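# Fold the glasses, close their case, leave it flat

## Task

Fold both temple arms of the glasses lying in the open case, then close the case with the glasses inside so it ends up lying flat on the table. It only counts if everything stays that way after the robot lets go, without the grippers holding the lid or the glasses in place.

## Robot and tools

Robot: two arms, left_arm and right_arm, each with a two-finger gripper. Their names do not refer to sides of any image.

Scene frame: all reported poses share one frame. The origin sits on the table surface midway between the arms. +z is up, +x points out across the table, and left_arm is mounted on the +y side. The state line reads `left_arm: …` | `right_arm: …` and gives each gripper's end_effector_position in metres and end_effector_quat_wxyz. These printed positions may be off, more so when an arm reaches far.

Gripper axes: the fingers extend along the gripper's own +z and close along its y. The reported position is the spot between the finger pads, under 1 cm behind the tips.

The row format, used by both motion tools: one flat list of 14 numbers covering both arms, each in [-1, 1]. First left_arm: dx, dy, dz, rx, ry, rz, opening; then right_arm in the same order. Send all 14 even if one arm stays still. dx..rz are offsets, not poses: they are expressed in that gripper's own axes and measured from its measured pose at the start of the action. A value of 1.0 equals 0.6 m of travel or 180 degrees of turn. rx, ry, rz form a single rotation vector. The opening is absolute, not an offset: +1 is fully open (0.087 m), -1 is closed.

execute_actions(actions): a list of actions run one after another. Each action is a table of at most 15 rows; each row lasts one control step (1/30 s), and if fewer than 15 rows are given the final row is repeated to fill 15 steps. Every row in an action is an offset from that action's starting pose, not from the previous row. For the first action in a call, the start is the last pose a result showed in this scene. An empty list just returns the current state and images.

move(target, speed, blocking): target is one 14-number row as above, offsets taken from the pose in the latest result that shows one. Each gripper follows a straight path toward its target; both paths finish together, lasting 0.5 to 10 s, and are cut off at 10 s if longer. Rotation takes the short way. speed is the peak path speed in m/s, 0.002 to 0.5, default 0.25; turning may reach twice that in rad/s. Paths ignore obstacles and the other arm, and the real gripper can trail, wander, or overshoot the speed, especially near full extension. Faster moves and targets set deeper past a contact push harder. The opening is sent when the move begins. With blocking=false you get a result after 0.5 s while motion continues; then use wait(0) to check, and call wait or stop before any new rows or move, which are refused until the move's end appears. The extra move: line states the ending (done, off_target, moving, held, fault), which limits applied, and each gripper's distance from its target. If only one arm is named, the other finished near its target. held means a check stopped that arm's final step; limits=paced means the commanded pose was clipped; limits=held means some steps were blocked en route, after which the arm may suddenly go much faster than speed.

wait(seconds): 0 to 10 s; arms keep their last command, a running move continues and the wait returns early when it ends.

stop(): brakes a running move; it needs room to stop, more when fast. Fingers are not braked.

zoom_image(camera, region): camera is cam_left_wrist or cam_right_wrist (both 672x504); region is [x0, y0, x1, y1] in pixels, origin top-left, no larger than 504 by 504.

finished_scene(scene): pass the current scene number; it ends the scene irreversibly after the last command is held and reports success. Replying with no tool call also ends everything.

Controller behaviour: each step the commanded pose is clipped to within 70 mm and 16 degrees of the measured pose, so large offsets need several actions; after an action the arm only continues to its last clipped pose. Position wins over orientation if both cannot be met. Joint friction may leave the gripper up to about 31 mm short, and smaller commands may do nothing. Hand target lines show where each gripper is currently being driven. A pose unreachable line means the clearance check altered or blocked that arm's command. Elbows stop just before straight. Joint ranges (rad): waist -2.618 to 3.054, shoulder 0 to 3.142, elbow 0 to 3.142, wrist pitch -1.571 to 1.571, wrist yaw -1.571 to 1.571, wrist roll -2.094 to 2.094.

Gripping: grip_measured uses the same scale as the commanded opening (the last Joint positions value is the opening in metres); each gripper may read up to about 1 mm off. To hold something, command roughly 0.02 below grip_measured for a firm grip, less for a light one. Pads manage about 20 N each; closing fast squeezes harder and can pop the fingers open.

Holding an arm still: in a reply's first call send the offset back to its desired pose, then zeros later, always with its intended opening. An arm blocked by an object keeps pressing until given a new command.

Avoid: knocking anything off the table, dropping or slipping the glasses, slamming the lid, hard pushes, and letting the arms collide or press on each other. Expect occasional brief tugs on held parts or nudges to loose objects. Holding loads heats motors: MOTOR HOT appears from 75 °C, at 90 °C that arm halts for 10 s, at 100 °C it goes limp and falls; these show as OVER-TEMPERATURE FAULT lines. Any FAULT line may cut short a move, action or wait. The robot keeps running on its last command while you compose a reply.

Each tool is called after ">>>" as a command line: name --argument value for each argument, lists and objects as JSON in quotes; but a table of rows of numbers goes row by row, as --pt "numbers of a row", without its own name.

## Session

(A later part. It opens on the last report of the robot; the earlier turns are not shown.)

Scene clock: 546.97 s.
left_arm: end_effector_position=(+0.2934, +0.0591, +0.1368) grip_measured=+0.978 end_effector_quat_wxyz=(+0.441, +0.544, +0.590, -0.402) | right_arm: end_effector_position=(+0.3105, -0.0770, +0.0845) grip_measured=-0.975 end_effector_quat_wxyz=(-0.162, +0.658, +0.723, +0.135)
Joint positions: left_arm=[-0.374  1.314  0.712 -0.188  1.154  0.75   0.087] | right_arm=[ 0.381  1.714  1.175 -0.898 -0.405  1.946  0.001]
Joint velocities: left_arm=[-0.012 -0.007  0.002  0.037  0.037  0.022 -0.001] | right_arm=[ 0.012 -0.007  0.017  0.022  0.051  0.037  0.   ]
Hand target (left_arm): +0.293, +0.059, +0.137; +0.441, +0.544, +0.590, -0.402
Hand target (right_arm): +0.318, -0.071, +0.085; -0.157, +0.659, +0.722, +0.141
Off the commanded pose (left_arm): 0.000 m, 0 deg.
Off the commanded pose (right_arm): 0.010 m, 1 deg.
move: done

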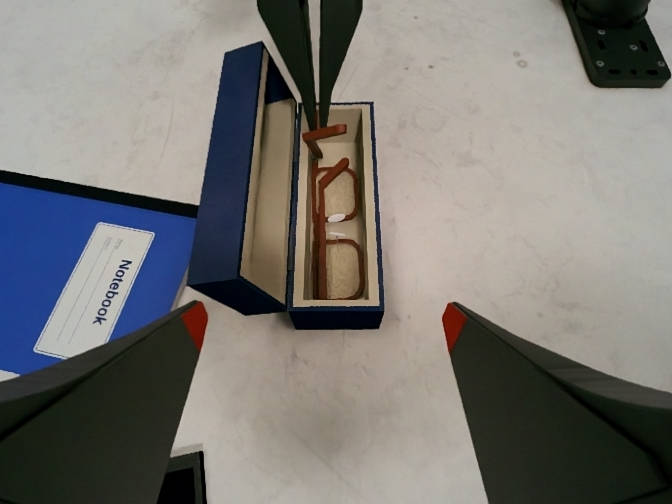

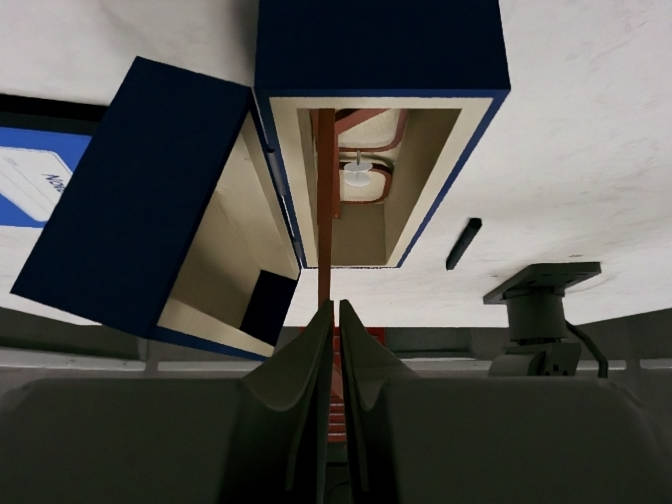

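>>> zoom_image --camera "cam_right_wrist" --region '[260, 90, 420, 400]'

>>> zoom_image --camera "cam_left_wrist" --region '[260, 60, 400, 320]'

Region (260, 90, 420, 400) of cam_right_wrist's 672x504 image, scaled by 1.626, with more detail than that image has; it fills the left 260 columns of this view, and the rest is white.

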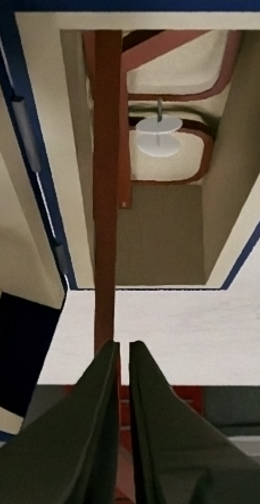

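Region (260, 60, 400, 320) of cam_left_wrist's 672x504 image, scaled by 1.938, with more detail than that image has; it fills the left 271 columns of this view, and the rest is white.

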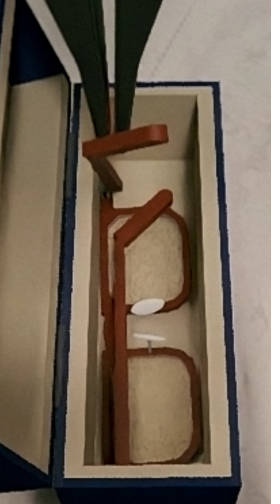

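>>> move --target '[0,0,0,0,0,0,1, 0.0247,0.0216,0.0501,-0.005,0,0,-0.975]' --speed 0.04

Scene clock: 573.87 s.
left_arm: end_effector_position=(+0.2934, +0.0591, +0.1368) grip_measured=+0.978 end_effector_quat_wxyz=(+0.441, +0.544, +0.590, -0.402) | right_arm: end_effector_position=(+0.3169, -0.0540, +0.0669) grip_measured=-0.975 end_effector_quat_wxyz=(-0.160, +0.658, +0.723, +0.141)
Joint positions: left_arm=[-0.374  1.314  0.712 -0.188  1.154  0.75   0.087] | right_arm=[ 0.437  1.779  1.175 -0.796 -0.396  2.008  0.001]
Joint velocities: left_arm=[-0.007 -0.017 -0.012  0.007 -0.022  0.007  0.   ] | right_arm=[-0.007 -0.012 -0.012 -0.051  0.051  0.022 -0.001]
Hand target (left_arm): +0.293, +0.059, +0.137; +0.441, +0.544, +0.590, -0.402
Hand target (right_arm): +0.320, -0.050, +0.063; -0.156, +0.659, +0.722, +0.140
Off the commanded pose (left_arm): 0.000 m, 0 deg.
Off the commanded pose (right_arm): 0.007 m, 0 deg.
move: done

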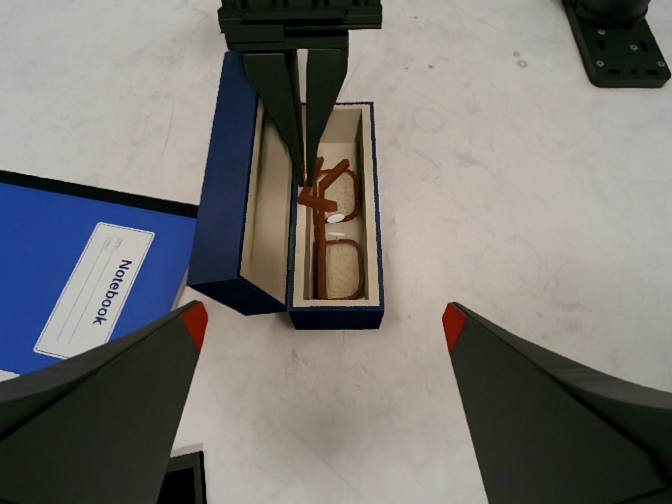

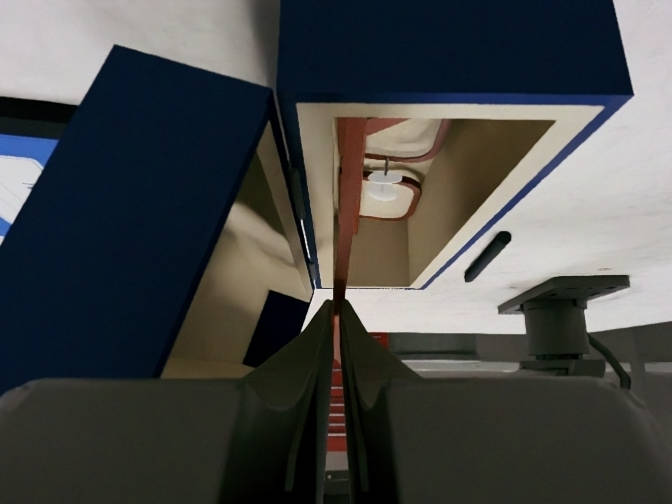

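>>> zoom_image --camera "cam_left_wrist" --region '[260, 120, 400, 320]'

>>> zoom_image --camera "cam_right_wrist" --region '[270, 200, 410, 400]'

Region (260, 120, 400, 320) of cam_left_wrist's 672x504 image, scaled by 2.520, with more detail than that image has; it fills the left 353 columns of this view, and the rest is white.

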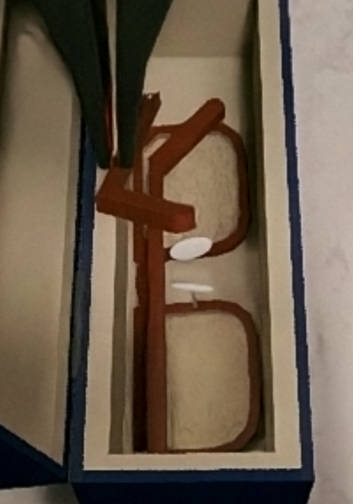

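Region (270, 200, 410, 400) of cam_right_wrist's 672x504 image, scaled by 2.520, with more detail than that image has; it fills the left 353 columns of this view, and the rest is white.

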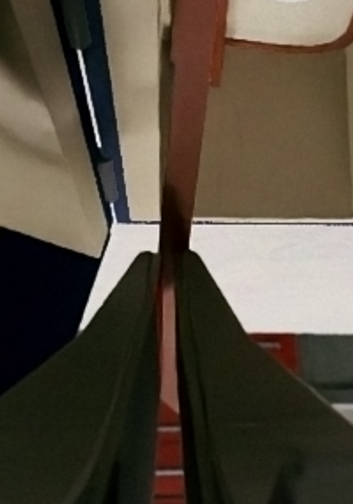

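>>> move --target '[0,0,0,0,0,0,1, -0.0026,-0.0151,0.0373,0,0,0,-0.975]' --speed 0.04

Scene clock: 651.67 s.
left_arm: end_effector_position=(+0.2934, +0.0591, +0.1368) grip_measured=+0.978 end_effector_quat_wxyz=(+0.441, +0.544, +0.590, -0.402) | right_arm: end_effector_position=(+0.3112, -0.0470, +0.0553) grip_measured=-0.975 end_effector_quat_wxyz=(-0.159, +0.654, +0.725, +0.149)
Joint positions: left_arm=[-0.374  1.314  0.712 -0.188  1.154  0.75   0.087] | right_arm=[ 0.463  1.779  1.119 -0.714 -0.395  2.03   0.001]
Joint velocities: left_arm=[ 0.007 -0.002  0.002  0.066 -0.066  0.037  0.001] | right_arm=[-0.007  0.002 -0.002  0.007  0.022  0.051 -0.001]
Hand target (left_arm): +0.293, +0.059, +0.137; +0.441, +0.544, +0.590, -0.402
Hand target (right_arm): +0.307, -0.047, +0.046; -0.160, +0.658, +0.723, +0.140
Off the commanded pose (left_arm): 0.000 m, 0 deg.
Off the commanded pose (right_arm): 0.010 m, 1 deg.
move: done

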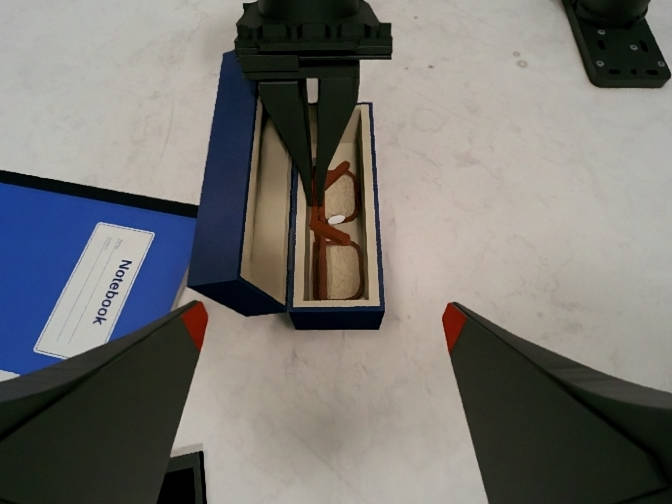

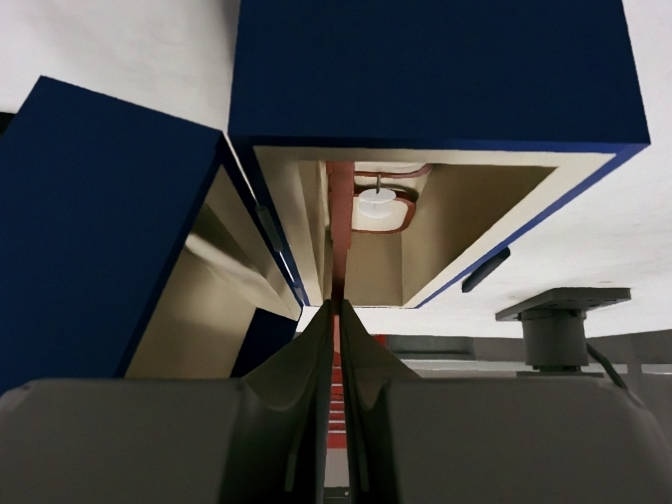

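>>> move --target '[0,0,0,0,0,0,1, -0.0107,-0.0150,0.0360,-0.028,0,0,-0.975]' --speed 0.04

Scene clock: 679.03 s.
left_arm: end_effector_position=(+0.2934, +0.0591, +0.1368) grip_measured=+0.978 end_effector_quat_wxyz=(+0.441, +0.544, +0.590, -0.402) | right_arm: end_effector_position=(+0.3058, -0.0441, +0.0336) grip_measured=-0.975 end_effector_quat_wxyz=(-0.135, +0.658, +0.719, +0.179)
Joint positions: left_arm=[-0.374  1.314  0.712 -0.188  1.154  0.75   0.087] | right_arm=[ 0.496  1.746  0.97  -0.508 -0.356  2.09   0.001]
Joint velocities: left_arm=[ 0.007 -0.007  0.017 -0.007  0.051 -0.007 -0.001] | right_arm=[ 0.012 -0.002 -0.007  0.095  0.051 -0.037 -0.001]
Hand target (left_arm): +0.293, +0.059, +0.137; +0.441, +0.544, +0.590, -0.402
Hand target (right_arm): +0.302, -0.045, +0.033; -0.130, +0.659, +0.718, +0.180
Off the commanded pose (left_arm): 0.000 m, 0 deg.
Off the commanded pose (right_arm): 0.004 m, 1 deg.
joint sent to its limit (right arm) — the command would take joint 6 (wrist roll) past its upper limit, so that joint was sent only as far as its limit.
move: done

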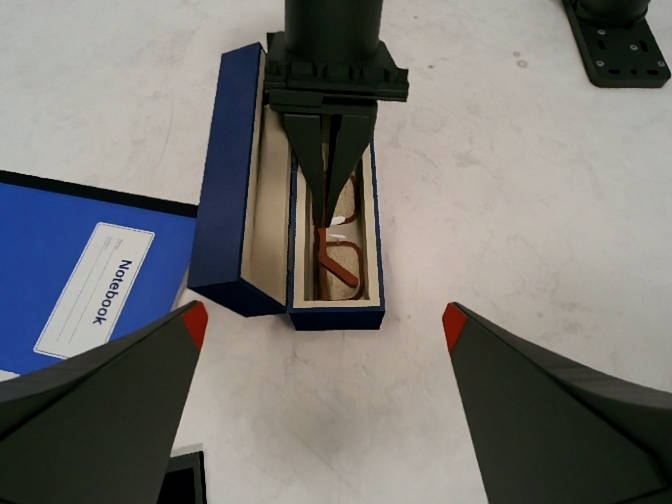

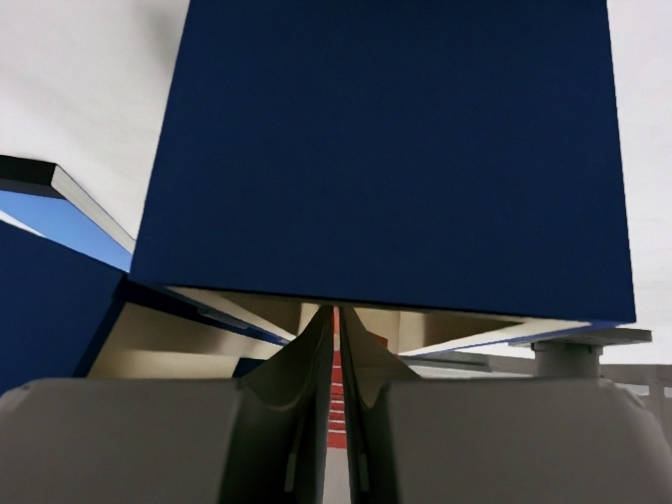

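>>> zoom_image --camera "cam_left_wrist" --region '[270, 160, 400, 330]'

Region (270, 160, 400, 330) of cam_left_wrist's 672x504 image, scaled by 2.965, with more detail than that image has; it fills the left 385 columns of this view, and the rest is white.

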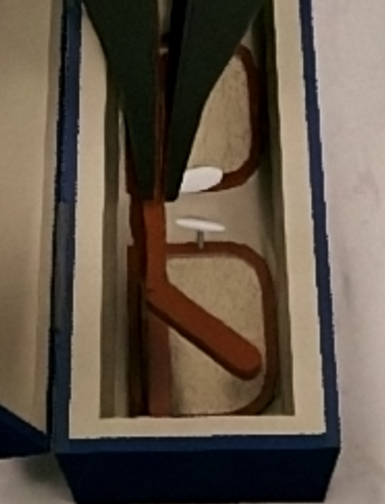

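>>> move --target '[0,0,0,0,0,0,1, -0.0083,-0.0049,0.0179,0,0,0,-0.975]' --speed 0.03

Scene clock: 691.60 s.
left_arm: end_effector_position=(+0.2934, +0.0591, +0.1368) grip_measured=+0.978 end_effector_quat_wxyz=(+0.441, +0.544, +0.590, -0.402) | right_arm: end_effector_position=(+0.3103, -0.0415, +0.0342) grip_measured=-0.975 end_effector_quat_wxyz=(-0.131, +0.655, +0.719, +0.193)
Joint positions: left_arm=[-0.374  1.314  0.712 -0.188  1.154  0.75   0.087] | right_arm=[ 0.496  1.746  0.961 -0.47  -0.355  2.091  0.001]
Joint velocities: left_arm=[-0.002 -0.022 -0.017  0.125  0.007  0.066 -0.001] | right_arm=[-0.012  0.007 -0.002  0.022 -0.051 -0.037 -0.   ]
Hand target (left_arm): +0.293, +0.059, +0.137; +0.441, +0.544, +0.590, -0.402
Hand target (right_arm): +0.304, -0.044, +0.022; -0.135, +0.658, +0.719, +0.179
Off the commanded pose (left_arm): 0.000 m, 0 deg.
Off the commanded pose (right_arm): 0.014 m, 2 deg.
move: off_target (right_arm)

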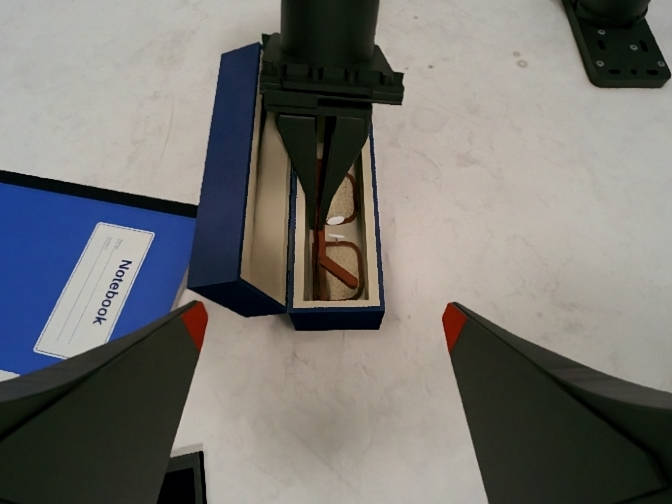

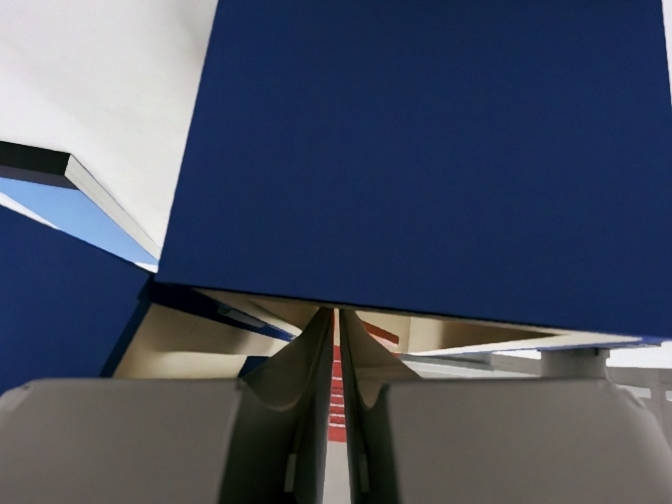

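>>> zoom_image --camera "cam_right_wrist" --region '[240, 270, 480, 400]'

Region (240, 270, 480, 400) of cam_right_wrist's 672x504 image, scaled by 2.100, with more detail than that image has; it fills the top 273 rows of this view, and the rest is white.

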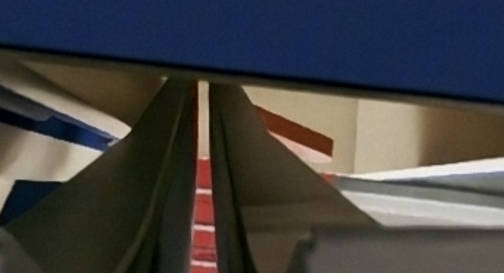

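>>> move --target '[0,0,0,0,0,0,1, -0.0169,-0.0191,0.0141,0.0057,-0.0033,0.0024,-0.975]' --speed 0.03

Scene clock: 716.80 s.
left_arm: end_effector_position=(+0.2934, +0.0591, +0.1368) grip_measured=+0.978 end_effector_quat_wxyz=(+0.441, +0.544, +0.590, -0.402) | right_arm: end_effector_position=(+0.3060, -0.0441, +0.0279) grip_measured=-0.975 end_effector_quat_wxyz=(-0.132, +0.656, +0.719, +0.189)
Joint positions: left_arm=[-0.374  1.314  0.712 -0.188  1.154  0.75   0.087] | right_arm=[ 0.496  1.746  0.934 -0.45  -0.355  2.091  0.001]
Joint velocities: left_arm=[-0.007  0.027 -0.017  0.022 -0.022  0.051  0.   ] | right_arm=[ 0.002  0.017 -0.017 -0.007  0.007  0.007 -0.   ]
Hand target (left_arm): +0.293, +0.059, +0.137; +0.441, +0.544, +0.590, -0.402
Hand target (right_arm): +0.301, -0.048, +0.021; -0.134, +0.657, +0.719, +0.182
Off the commanded pose (left_arm): 0.000 m, 0 deg.
Off the commanded pose (right_arm): 0.009 m, 1 deg.
move: done

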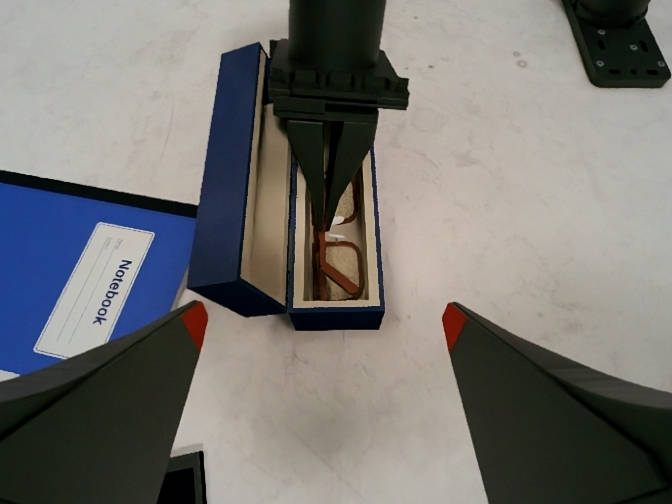

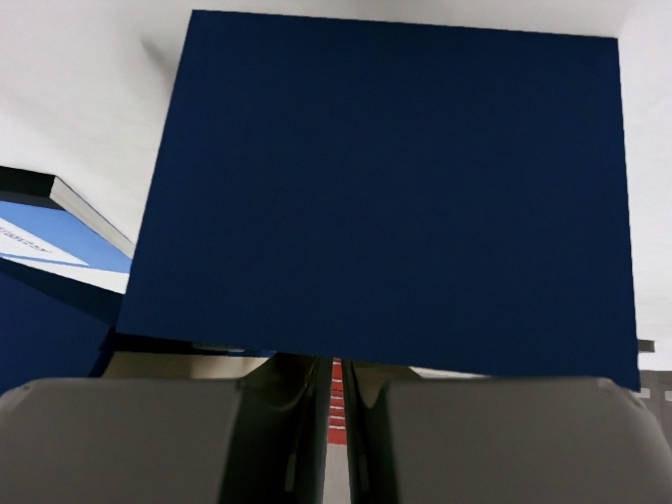

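>>> zoom_image --camera "cam_left_wrist" --region '[270, 160, 400, 330]'

Region (270, 160, 400, 330) of cam_left_wrist's 672x504 image, scaled by 2.965, with more detail than that image has; it fills the left 385 columns of this view, and the rest is white.

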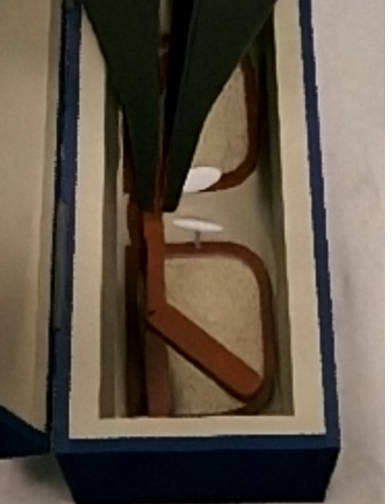

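>>> move --target '[0,0,0,0,0,0,1, -0.0098,-0.0018,0.0208,0.0065,-0.0037,0.0028,-0.975]' --speed 0.03

Scene clock: 734.23 s.
left_arm: end_effector_position=(+0.2934, +0.0591, +0.1368) grip_measured=+0.978 end_effector_quat_wxyz=(+0.441, +0.544, +0.590, -0.402) | right_arm: end_effector_position=(+0.3058, -0.0437, +0.0250) grip_measured=-0.975 end_effector_quat_wxyz=(-0.134, +0.656, +0.719, +0.187)
Joint positions: left_arm=[-0.374  1.314  0.712 -0.188  1.154  0.75   0.087] | right_arm=[ 0.496  1.757  0.934 -0.445 -0.358  2.091  0.001]
Joint velocities: left_arm=[-0.017 -0.007 -0.007 -0.007 -0.007 -0.007 -0.001] | right_arm=[-0.007 -0.012  0.022 -0.066  0.007 -0.081 -0.001]
Hand target (left_arm): +0.293, +0.059, +0.137; +0.441, +0.544, +0.590, -0.402
Hand target (right_arm): +0.306, -0.044, +0.014; -0.135, +0.659, +0.719, +0.177
Off the commanded pose (left_arm): 0.000 m, 0 deg.
Off the commanded pose (right_arm): 0.011 m, 1 deg.
move: off_target (right_arm)

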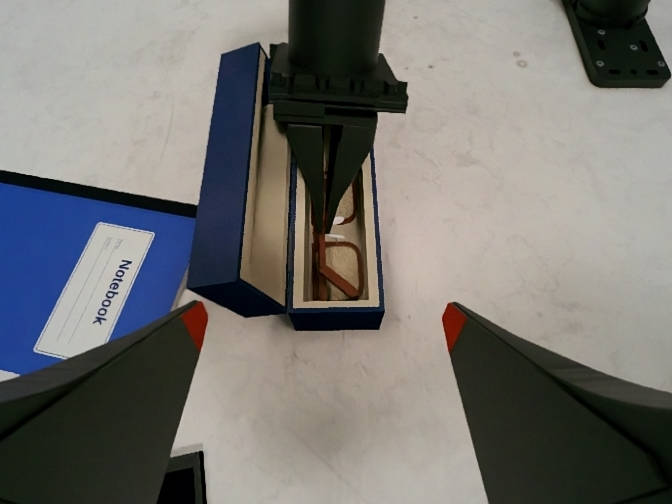

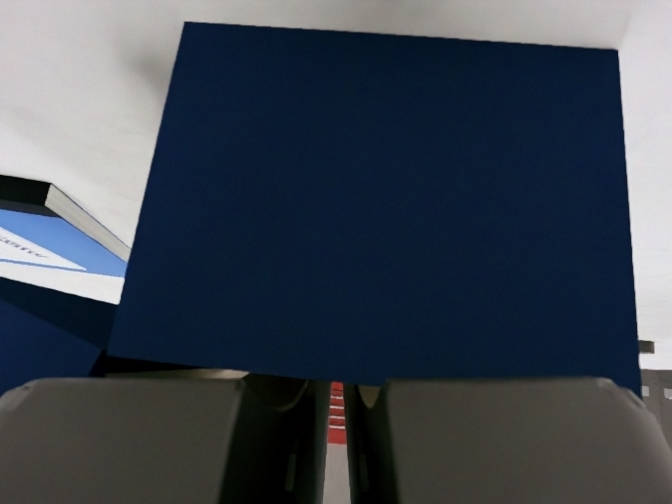

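>>> zoom_image --camera "cam_left_wrist" --region '[270, 160, 400, 330]'

Region (270, 160, 400, 330) of cam_left_wrist's 672x504 image, scaled by 2.965, with more detail than that image has; it fills the left 385 columns of this view, and the rest is white.

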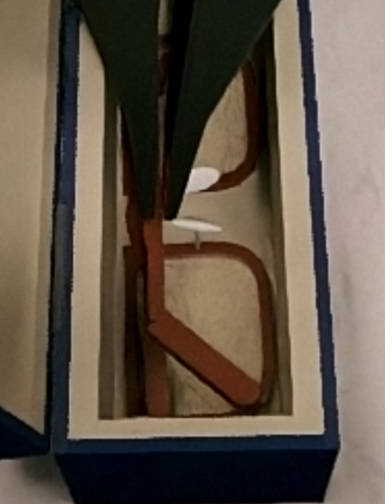

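>>> move --target '[0.1852,-0.0106,0.0496,0,0,0,1, 0.0013,0.0125,-0.1696,0,0,0,-0.975]' --speed 0.12

Scene clock: 855.87 s.
left_arm: end_effector_position=(+0.2972, +0.0584, +0.0313) grip_measured=+0.978 end_effector_quat_wxyz=(+0.453, +0.552, +0.579, -0.394) | right_arm: end_effector_position=(+0.3043, -0.0871, +0.1068) grip_measured=-0.975 end_effector_quat_wxyz=(-0.138, +0.660, +0.717, +0.177)
Joint positions: left_arm=[-0.374  1.652  0.463  0.425  1.154  0.766  0.087] | right_arm=[ 0.368  1.571  1.095 -0.861 -0.392  1.963  0.001]
Joint velocities: left_arm=[ 0.002 -0.017  0.007  0.051 -0.007 -0.007  0.001] | right_arm=[-0.012  0.002  0.002  0.081  0.066 -0.022  0.001]
Hand target (left_arm): +0.290, +0.061, +0.022; +0.441, +0.544, +0.590, -0.402
Hand target (right_arm): +0.307, -0.087, +0.117; -0.136, +0.656, +0.718, +0.188
Off the commanded pose (left_arm): 0.014 m, 2 deg.
Off the commanded pose (right_arm): 0.011 m, 1 deg.
move: off_target (left_arm, right_arm)

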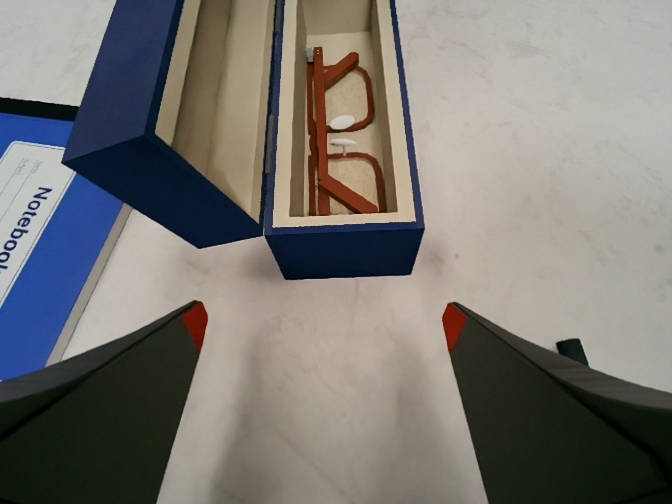

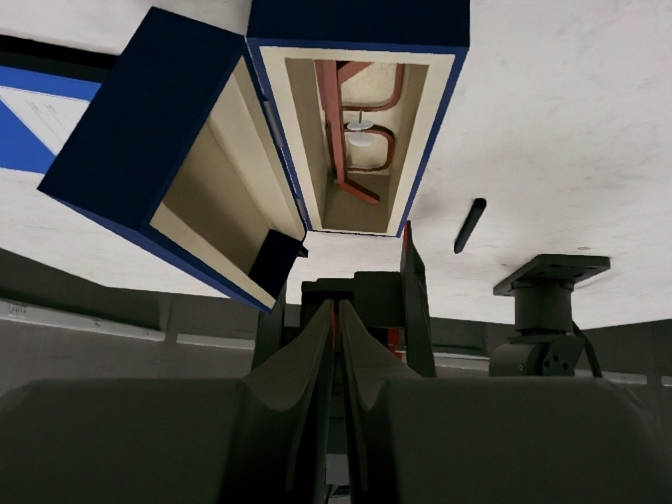

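>>> zoom_image --camera "cam_right_wrist" --region '[270, 40, 440, 250]'

>>> zoom_image --camera "cam_left_wrist" --region '[250, 0, 440, 290]'

Region (270, 40, 440, 250) of cam_right_wrist's 672x504 image, scaled by 2.400, with more detail than that image has; it fills the left 408 columns of this view, and the rest is white.

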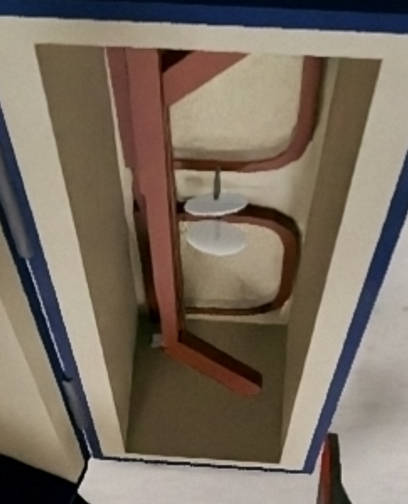

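Region (250, 0, 440, 290) of cam_left_wrist's 672x504 image, scaled by 1.738, with more detail than that image has; it fills the left 330 columns of this view, and the rest is white.

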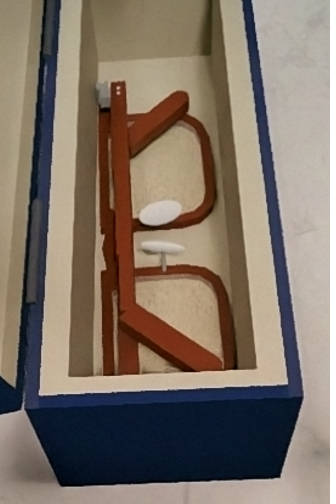

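>>> move --target '[0.0319,-0.0308,0.0250,0.002,0.003,-0.024,0.8, -0.0276,0.1106,-0.0400,0.0251,-0.0067,0.0027,-0.975]' --speed 0.1

Scene clock: 906.63 s.
left_arm: end_effector_position=(+0.2892, +0.0470, +0.0190) grip_measured=+0.800 end_effector_quat_wxyz=(+0.449, +0.539, +0.586, -0.405) | right_arm: end_effector_position=(+0.3686, -0.1069, +0.1276) grip_measured=-0.975 end_effector_quat_wxyz=(-0.153, +0.661, +0.720, +0.144)
Joint positions: left_arm=[-0.422  1.724  0.409  0.639  1.125  0.636  0.079] | right_arm=[ 0.236  1.836  1.499 -1.134 -0.413  1.802  0.001]
Joint velocities: left_arm=[-0.007 -0.027 -0.012  0.051  0.081  0.051 -0.   ] | right_arm=[-0.007 -0.012  0.012  0.051  0.022 -0.007 -0.   ]
Hand target (left_arm): +0.281, +0.048, +0.008; +0.433, +0.534, +0.600, -0.409
Hand target (right_arm): +0.371, -0.107, +0.127; -0.158, +0.659, +0.721, +0.142
Off the commanded pose (left_arm): 0.014 m, 3 deg.
Off the commanded pose (right_arm): 0.003 m, 1 deg.
move: off_target (left_arm)

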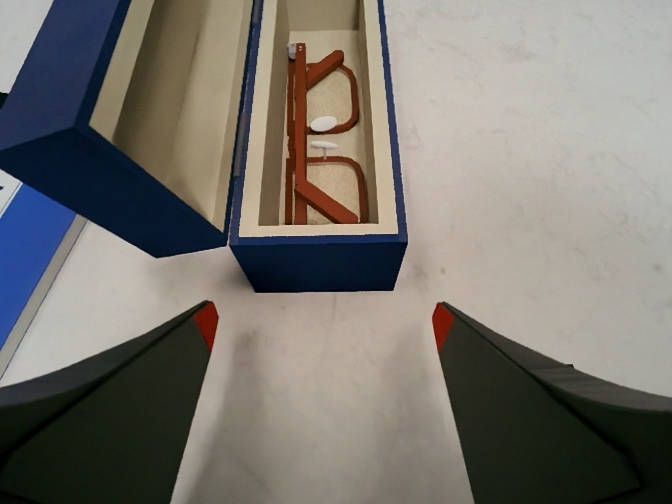

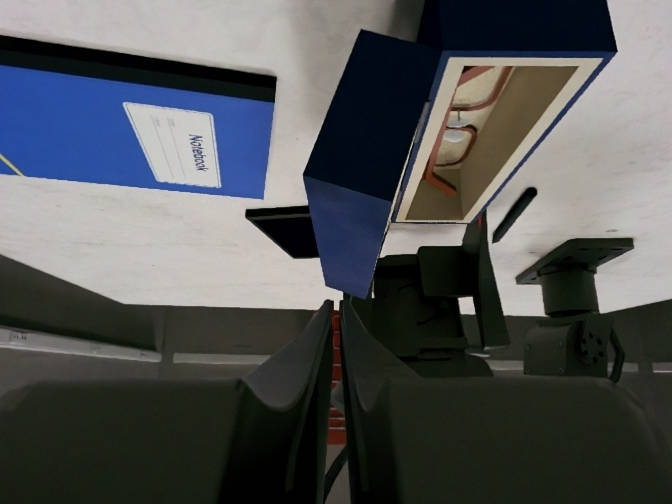

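>>> move --target '[-0.0088,0.0105,0.0598,0,0,0,0.75, -0.0408,-0.0229,0.0787,0.0043,-0.001,0.0019,0.38]' --speed 0.045

Scene clock: 948.10 s.
left_arm: end_effector_position=(+0.2954, +0.0147, +0.0179) grip_measured=+0.750 end_effector_quat_wxyz=(+0.451, +0.541, +0.583, -0.406) | right_arm: end_effector_position=(+0.3588, -0.1099, +0.0806) grip_measured=+0.380 end_effector_quat_wxyz=(-0.155, +0.661, +0.720, +0.142)
Joint positions: left_arm=[-0.537  1.806  0.444  0.816  1.037  0.496  0.077] | right_arm=[ 0.236  1.836  1.31  -0.951 -0.413  1.801  0.06 ]
Joint velocities: left_arm=[ 0.002 -0.012 -0.002  0.022 -0.022  0.022 -0.   ] | right_arm=[-0.007 -0.017 -0.007  0.007 -0.051 -0.022  0.   ]
Hand target (left_arm): +0.298, +0.012, +0.015; +0.449, +0.540, +0.586, -0.404
Hand target (right_arm): +0.356, -0.111, +0.074; -0.157, +0.662, +0.719, +0.138
Off the commanded pose (left_arm): 0.006 m, 0 deg.
Off the commanded pose (right_arm): 0.007 m, 1 deg.
move: done

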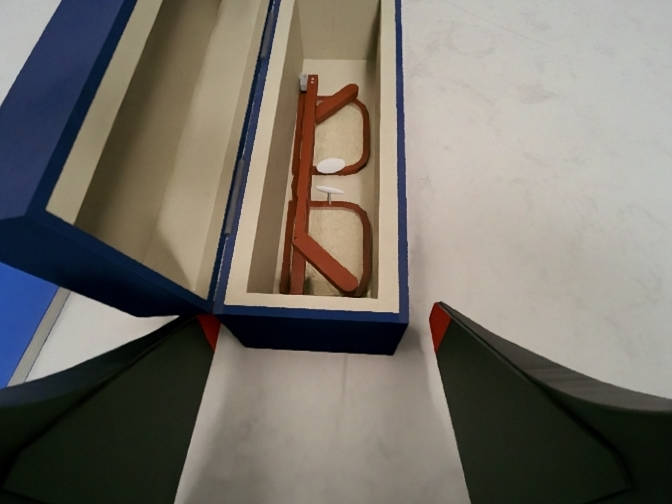

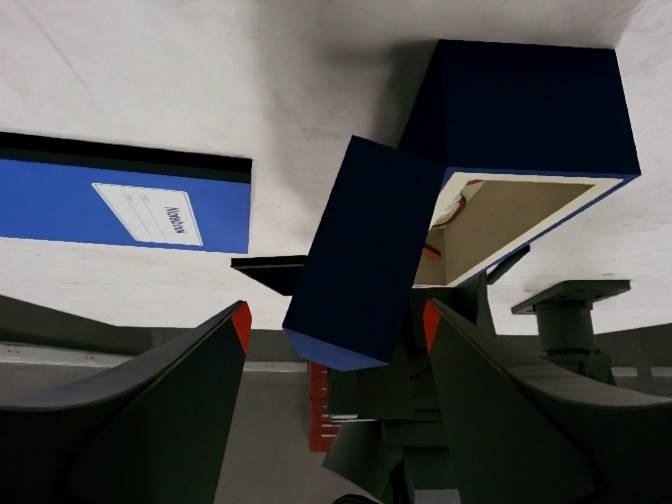

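>>> execute_actions --actions '[[[0,0,0,0,0,0,0.70,0,0,0,0,0,0,0.38],[0,0,0,0,0,0,0.66,0,0,0,0,0,0,0.38],[0,0,0,0,0,0,0.62,0,0,0,0,0,0,0.38],[0,0,0,0,0,0,0.58,0,0,0,0,0,0,0.38],[0,0,0,0,0,0,0.55,0,0,0,0,0,0,0.38],[0,0,0,0,0,0,0.52,0,0,0,0,0,0,0.38],[0,0,0,0,0,0,0.49,0,0,0,0,0,0,0.38],[0,0,0,0,0,0,0.46,0,0,0,0,0,0,0.38],[0,0,0,0,0,0,0.43,0,0,0,0,0,0,0.38],[0,0,0,0,0,0,0.40,0,0,0,0,0,0,0.38],[0,0,0,0,0,0,0.38,0,0,0,0,0,0,0.38],[0,0,0,0,0,0,0.36,0,0,0,0,0,0,0.38],[0,0,0,0,0,0,0.34,0,0,0,0,0,0,0.38],[0,0,0,0,0,0,0.32,0,0,0,0,0,0,0.38],[0,0,0,0,0,0,0.30,0,0,0,0,0,0,0.38]]]'

>>> execute_actions --actions '[]'

Scene clock: 966.17 s.
left_arm: end_effector_position=(+0.2957, +0.0146, +0.0181) grip_measured=+0.311 end_effector_quat_wxyz=(+0.451, +0.540, +0.583, -0.406) | right_arm: end_effector_position=(+0.3591, -0.1098, +0.0807) grip_measured=+0.380 end_effector_quat_wxyz=(-0.154, +0.661, +0.720, +0.143)
Joint positions: left_arm=[-0.537  1.806  0.444  0.818  1.036  0.495  0.057] | right_arm=[ 0.236  1.836  1.31  -0.949 -0.413  1.801  0.06 ]
Joint velocities: left_arm=[ 0.017  0.017  0.002 -0.066 -0.037 -0.037 -0.013] | right_arm=[ 0.002 -0.017  0.002 -0.095 -0.022  0.037  0.001]
Hand target (left_arm): +0.295, +0.015, +0.018; +0.451, +0.541, +0.583, -0.406
Hand target (right_arm): +0.359, -0.110, +0.081; -0.155, +0.661, +0.720, +0.142
Off the commanded pose (left_arm): 0.000 m, 0 deg.
Off the commanded pose (right_arm): 0.000 m, 0 deg.

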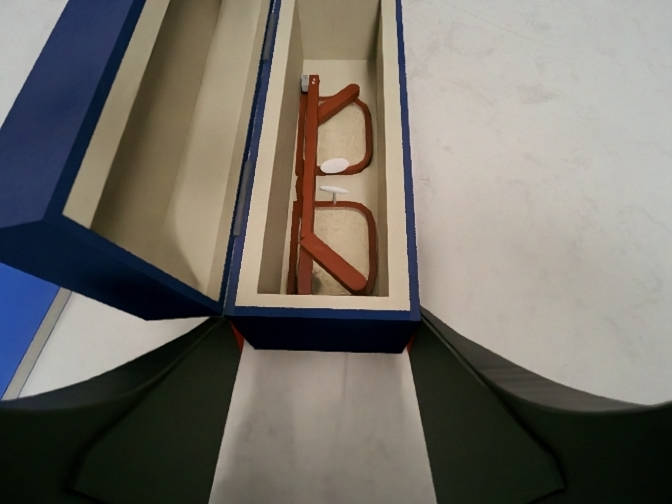

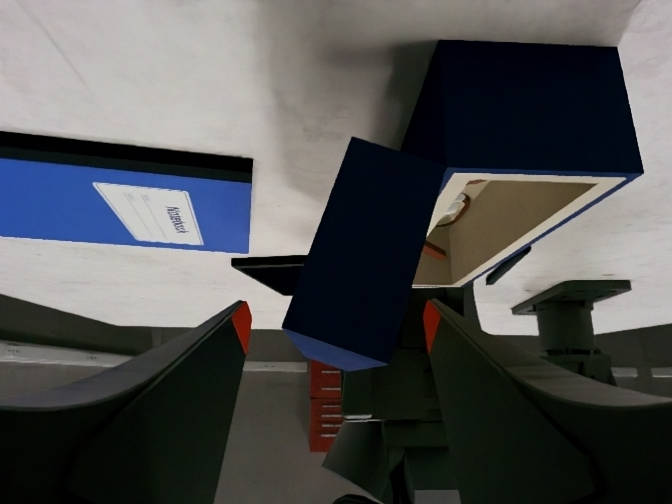

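Scene clock: 966.17 s.
left_arm: end_effector_position=(+0.2957, +0.0146, +0.0181) grip_measured=+0.311 end_effector_quat_wxyz=(+0.451, +0.540, +0.583, -0.406) | right_arm: end_effector_position=(+0.3591, -0.1098, +0.0807) grip_measured=+0.380 end_effector_quat_wxyz=(-0.154, +0.661, +0.720, +0.143)
Joint positions: left_arm=[-0.537  1.806  0.444  0.818  1.036  0.495  0.057] | right_arm=[ 0.236  1.836  1.31  -0.949 -0.413  1.801  0.06 ]
Joint velocities: left_arm=[ 0.017  0.017  0.002 -0.066 -0.037 -0.037 -0.013] | right_arm=[ 0.002 -0.017  0.002 -0.095 -0.022  0.037  0.001]
Hand target (left_arm): +0.295, +0.015, +0.018; +0.451, +0.541, +0.583, -0.406
Hand target (right_arm): +0.359, -0.110, +0.081; -0.155, +0.661, +0.720, +0.142
Off the commanded pose (left_arm): 0.000 m, 0 deg.
Off the commanded pose (right_arm): 0.000 m, 0 deg.

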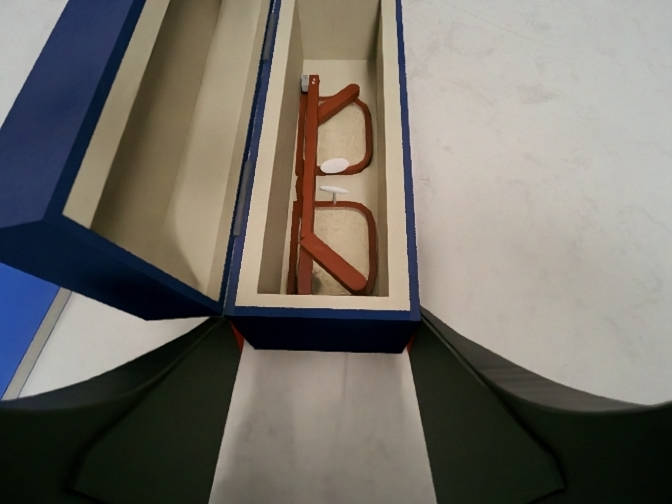

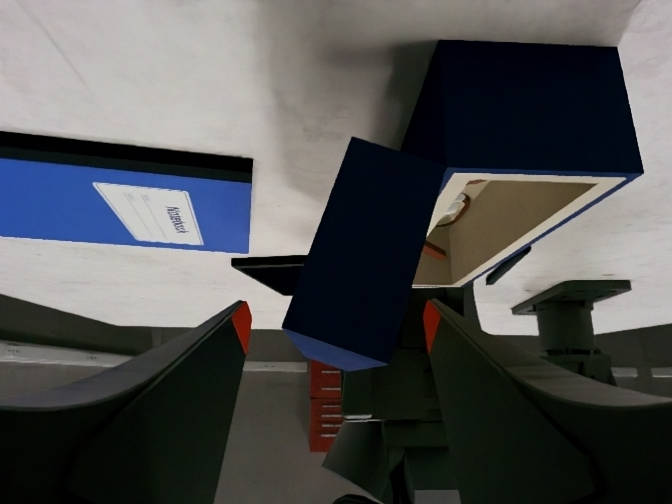

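>>> execute_actions --actions '[]'

Scene clock: 968.80 s.
left_arm: end_effector_position=(+0.2957, +0.0146, +0.0181) grip_measured=+0.305 end_effector_quat_wxyz=(+0.451, +0.540, +0.583, -0.406) | right_arm: end_effector_position=(+0.3591, -0.1098, +0.0807) grip_measured=+0.380 end_effector_quat_wxyz=(-0.154, +0.661, +0.720, +0.143)
Joint positions: left_arm=[-0.537  1.806  0.444  0.818  1.036  0.494  0.057] | right_arm=[ 0.236  1.836  1.31  -0.949 -0.413  1.801  0.06 ]
Joint velocities: left_arm=[-0.002 -0.007 -0.007 -0.037 -0.007  0.037 -0.001] | right_arm=[-0.007 -0.007 -0.002 -0.066  0.007  0.007 -0.001]
Hand target (left_arm): +0.295, +0.015, +0.018; +0.451, +0.540, +0.583, -0.406
Hand target (right_arm): +0.359, -0.110, +0.081; -0.155, +0.661, +0.720, +0.142
Off the commanded pose (left_arm): 0.000 m, 0 deg.
Off the commanded pose (right_arm): 0.000 m, 0 deg.

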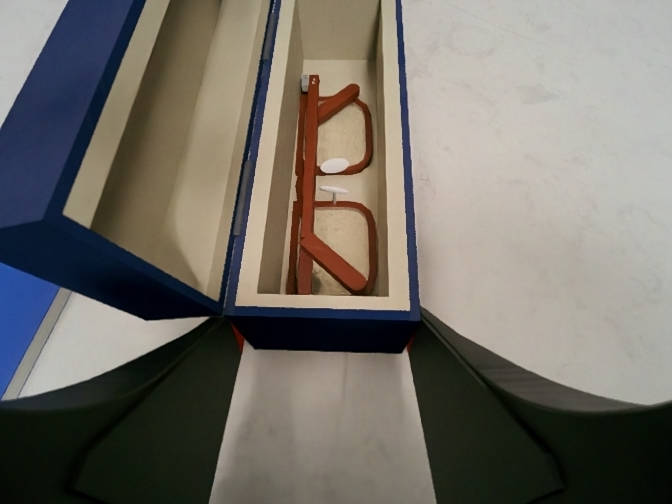

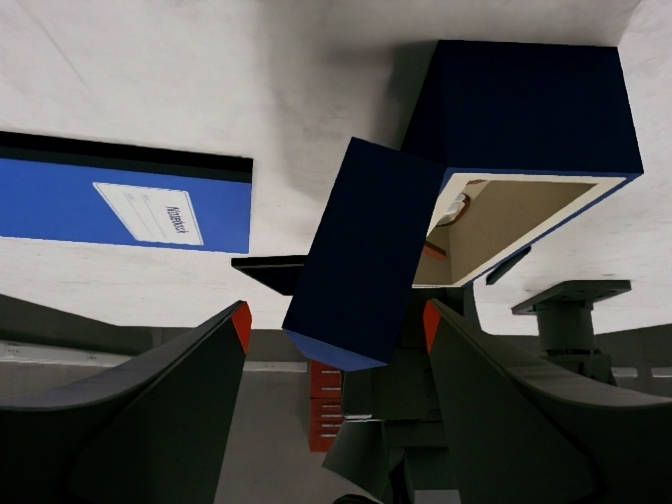

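>>> move --target '[0,0,0,0,0,0,0.28, 0.0011,-0.0479,-0.0056,-0.0709,-0.002,-0.032,-0.08]' --speed 0.1

Scene clock: 995.53 s.
left_arm: end_effector_position=(+0.2907, +0.0138, +0.0186) grip_measured=+0.302 end_effector_quat_wxyz=(+0.445, +0.543, +0.578, -0.416) | right_arm: end_effector_position=(+0.3400, -0.1137, +0.0876) grip_measured=-0.080 end_effector_quat_wxyz=(-0.066, +0.637, +0.731, +0.235)
Joint positions: left_arm=[-0.537  1.806  0.444  0.807  1.062  0.498  0.057] | right_arm=[ 0.272  1.563  0.99  -0.637 -0.344  1.829  0.04 ]
Joint velocities: left_arm=[-0.012  0.002 -0.012  0.022  0.022 -0.022 -0.001] | right_arm=[-0.002 -0.012  0.007 -0.037  0.022 -0.007  0.001]
Hand target (left_arm): +0.296, +0.015, +0.018; +0.451, +0.540, +0.583, -0.406
Hand target (right_arm): +0.331, -0.113, +0.083; -0.071, +0.637, +0.733, +0.228
Off the commanded pose (left_arm): 0.005 m, 2 deg.
Off the commanded pose (right_arm): 0.010 m, 1 deg.
move: done

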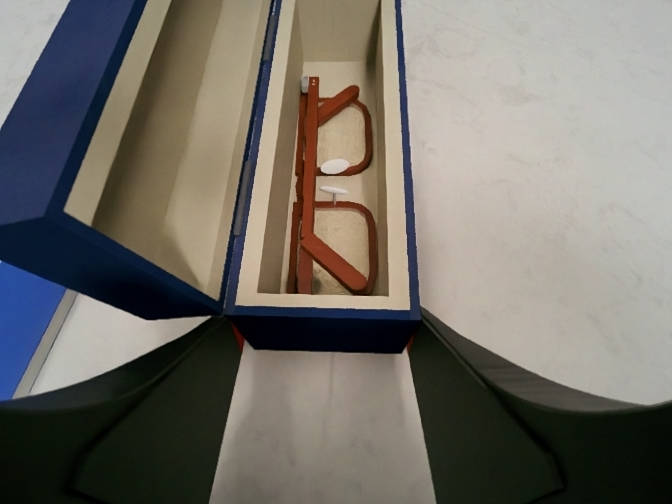

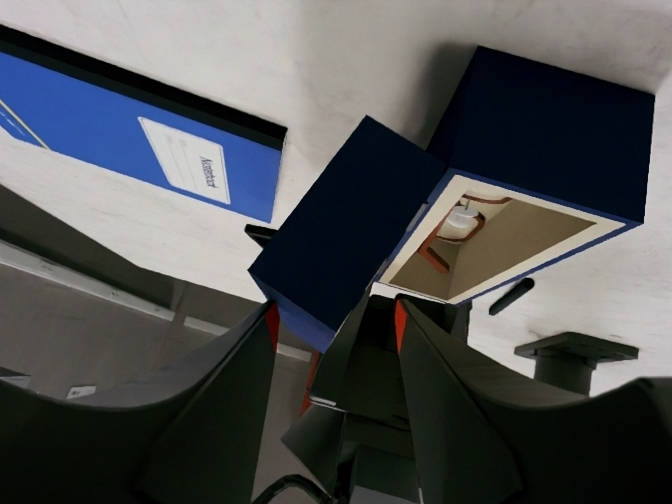

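>>> move --target '[0,0,0,0,0,0,0.28, 0.0077,-0.0065,0.0500,0.0697,-0.0032,0.0487,0.95]' --speed 0.13

Scene clock: 1107.93 s.
left_arm: end_effector_position=(+0.2907, +0.0138, +0.0186) grip_measured=+0.302 end_effector_quat_wxyz=(+0.445, +0.543, +0.578, -0.416) | right_arm: end_effector_position=(+0.3412, -0.1017, +0.0621) grip_measured=+0.950 end_effector_quat_wxyz=(-0.140, +0.680, +0.704, +0.150)
Joint positions: left_arm=[-0.537  1.806  0.444  0.807  1.062  0.498  0.057] | right_arm=[ 0.289  1.762  1.142 -0.796 -0.385  1.915  0.085]
Joint velocities: left_arm=[-0.002  0.017 -0.017 -0.007 -0.007 -0.022 -0.001] | right_arm=[-0.012 -0.007  0.007 -0.066 -0.022  0.037  0.   ]
Hand target (left_arm): +0.291, +0.014, +0.019; +0.445, +0.543, +0.578, -0.416
Hand target (right_arm): +0.342, -0.097, +0.062; -0.148, +0.682, +0.702, +0.145
Off the commanded pose (left_arm): 0.000 m, 0 deg.
Off the commanded pose (right_arm): 0.005 m, 1 deg.
move: done

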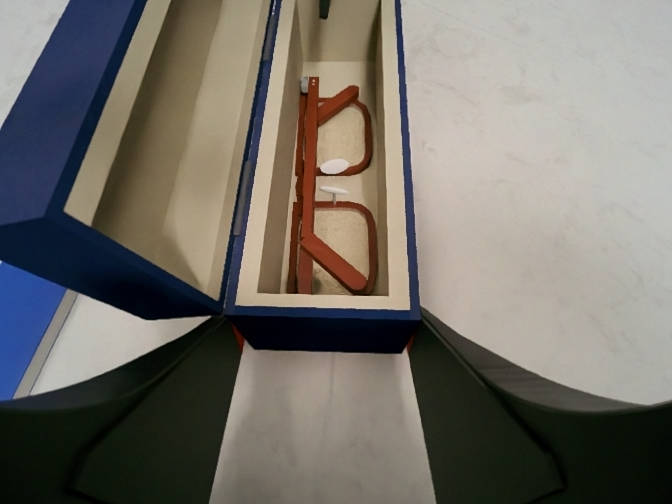

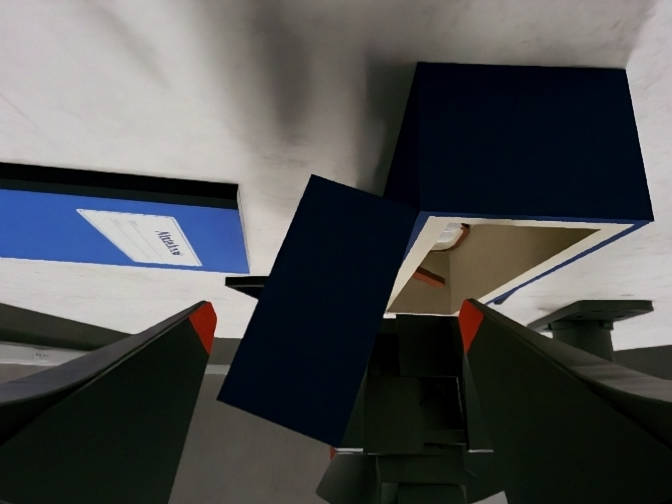

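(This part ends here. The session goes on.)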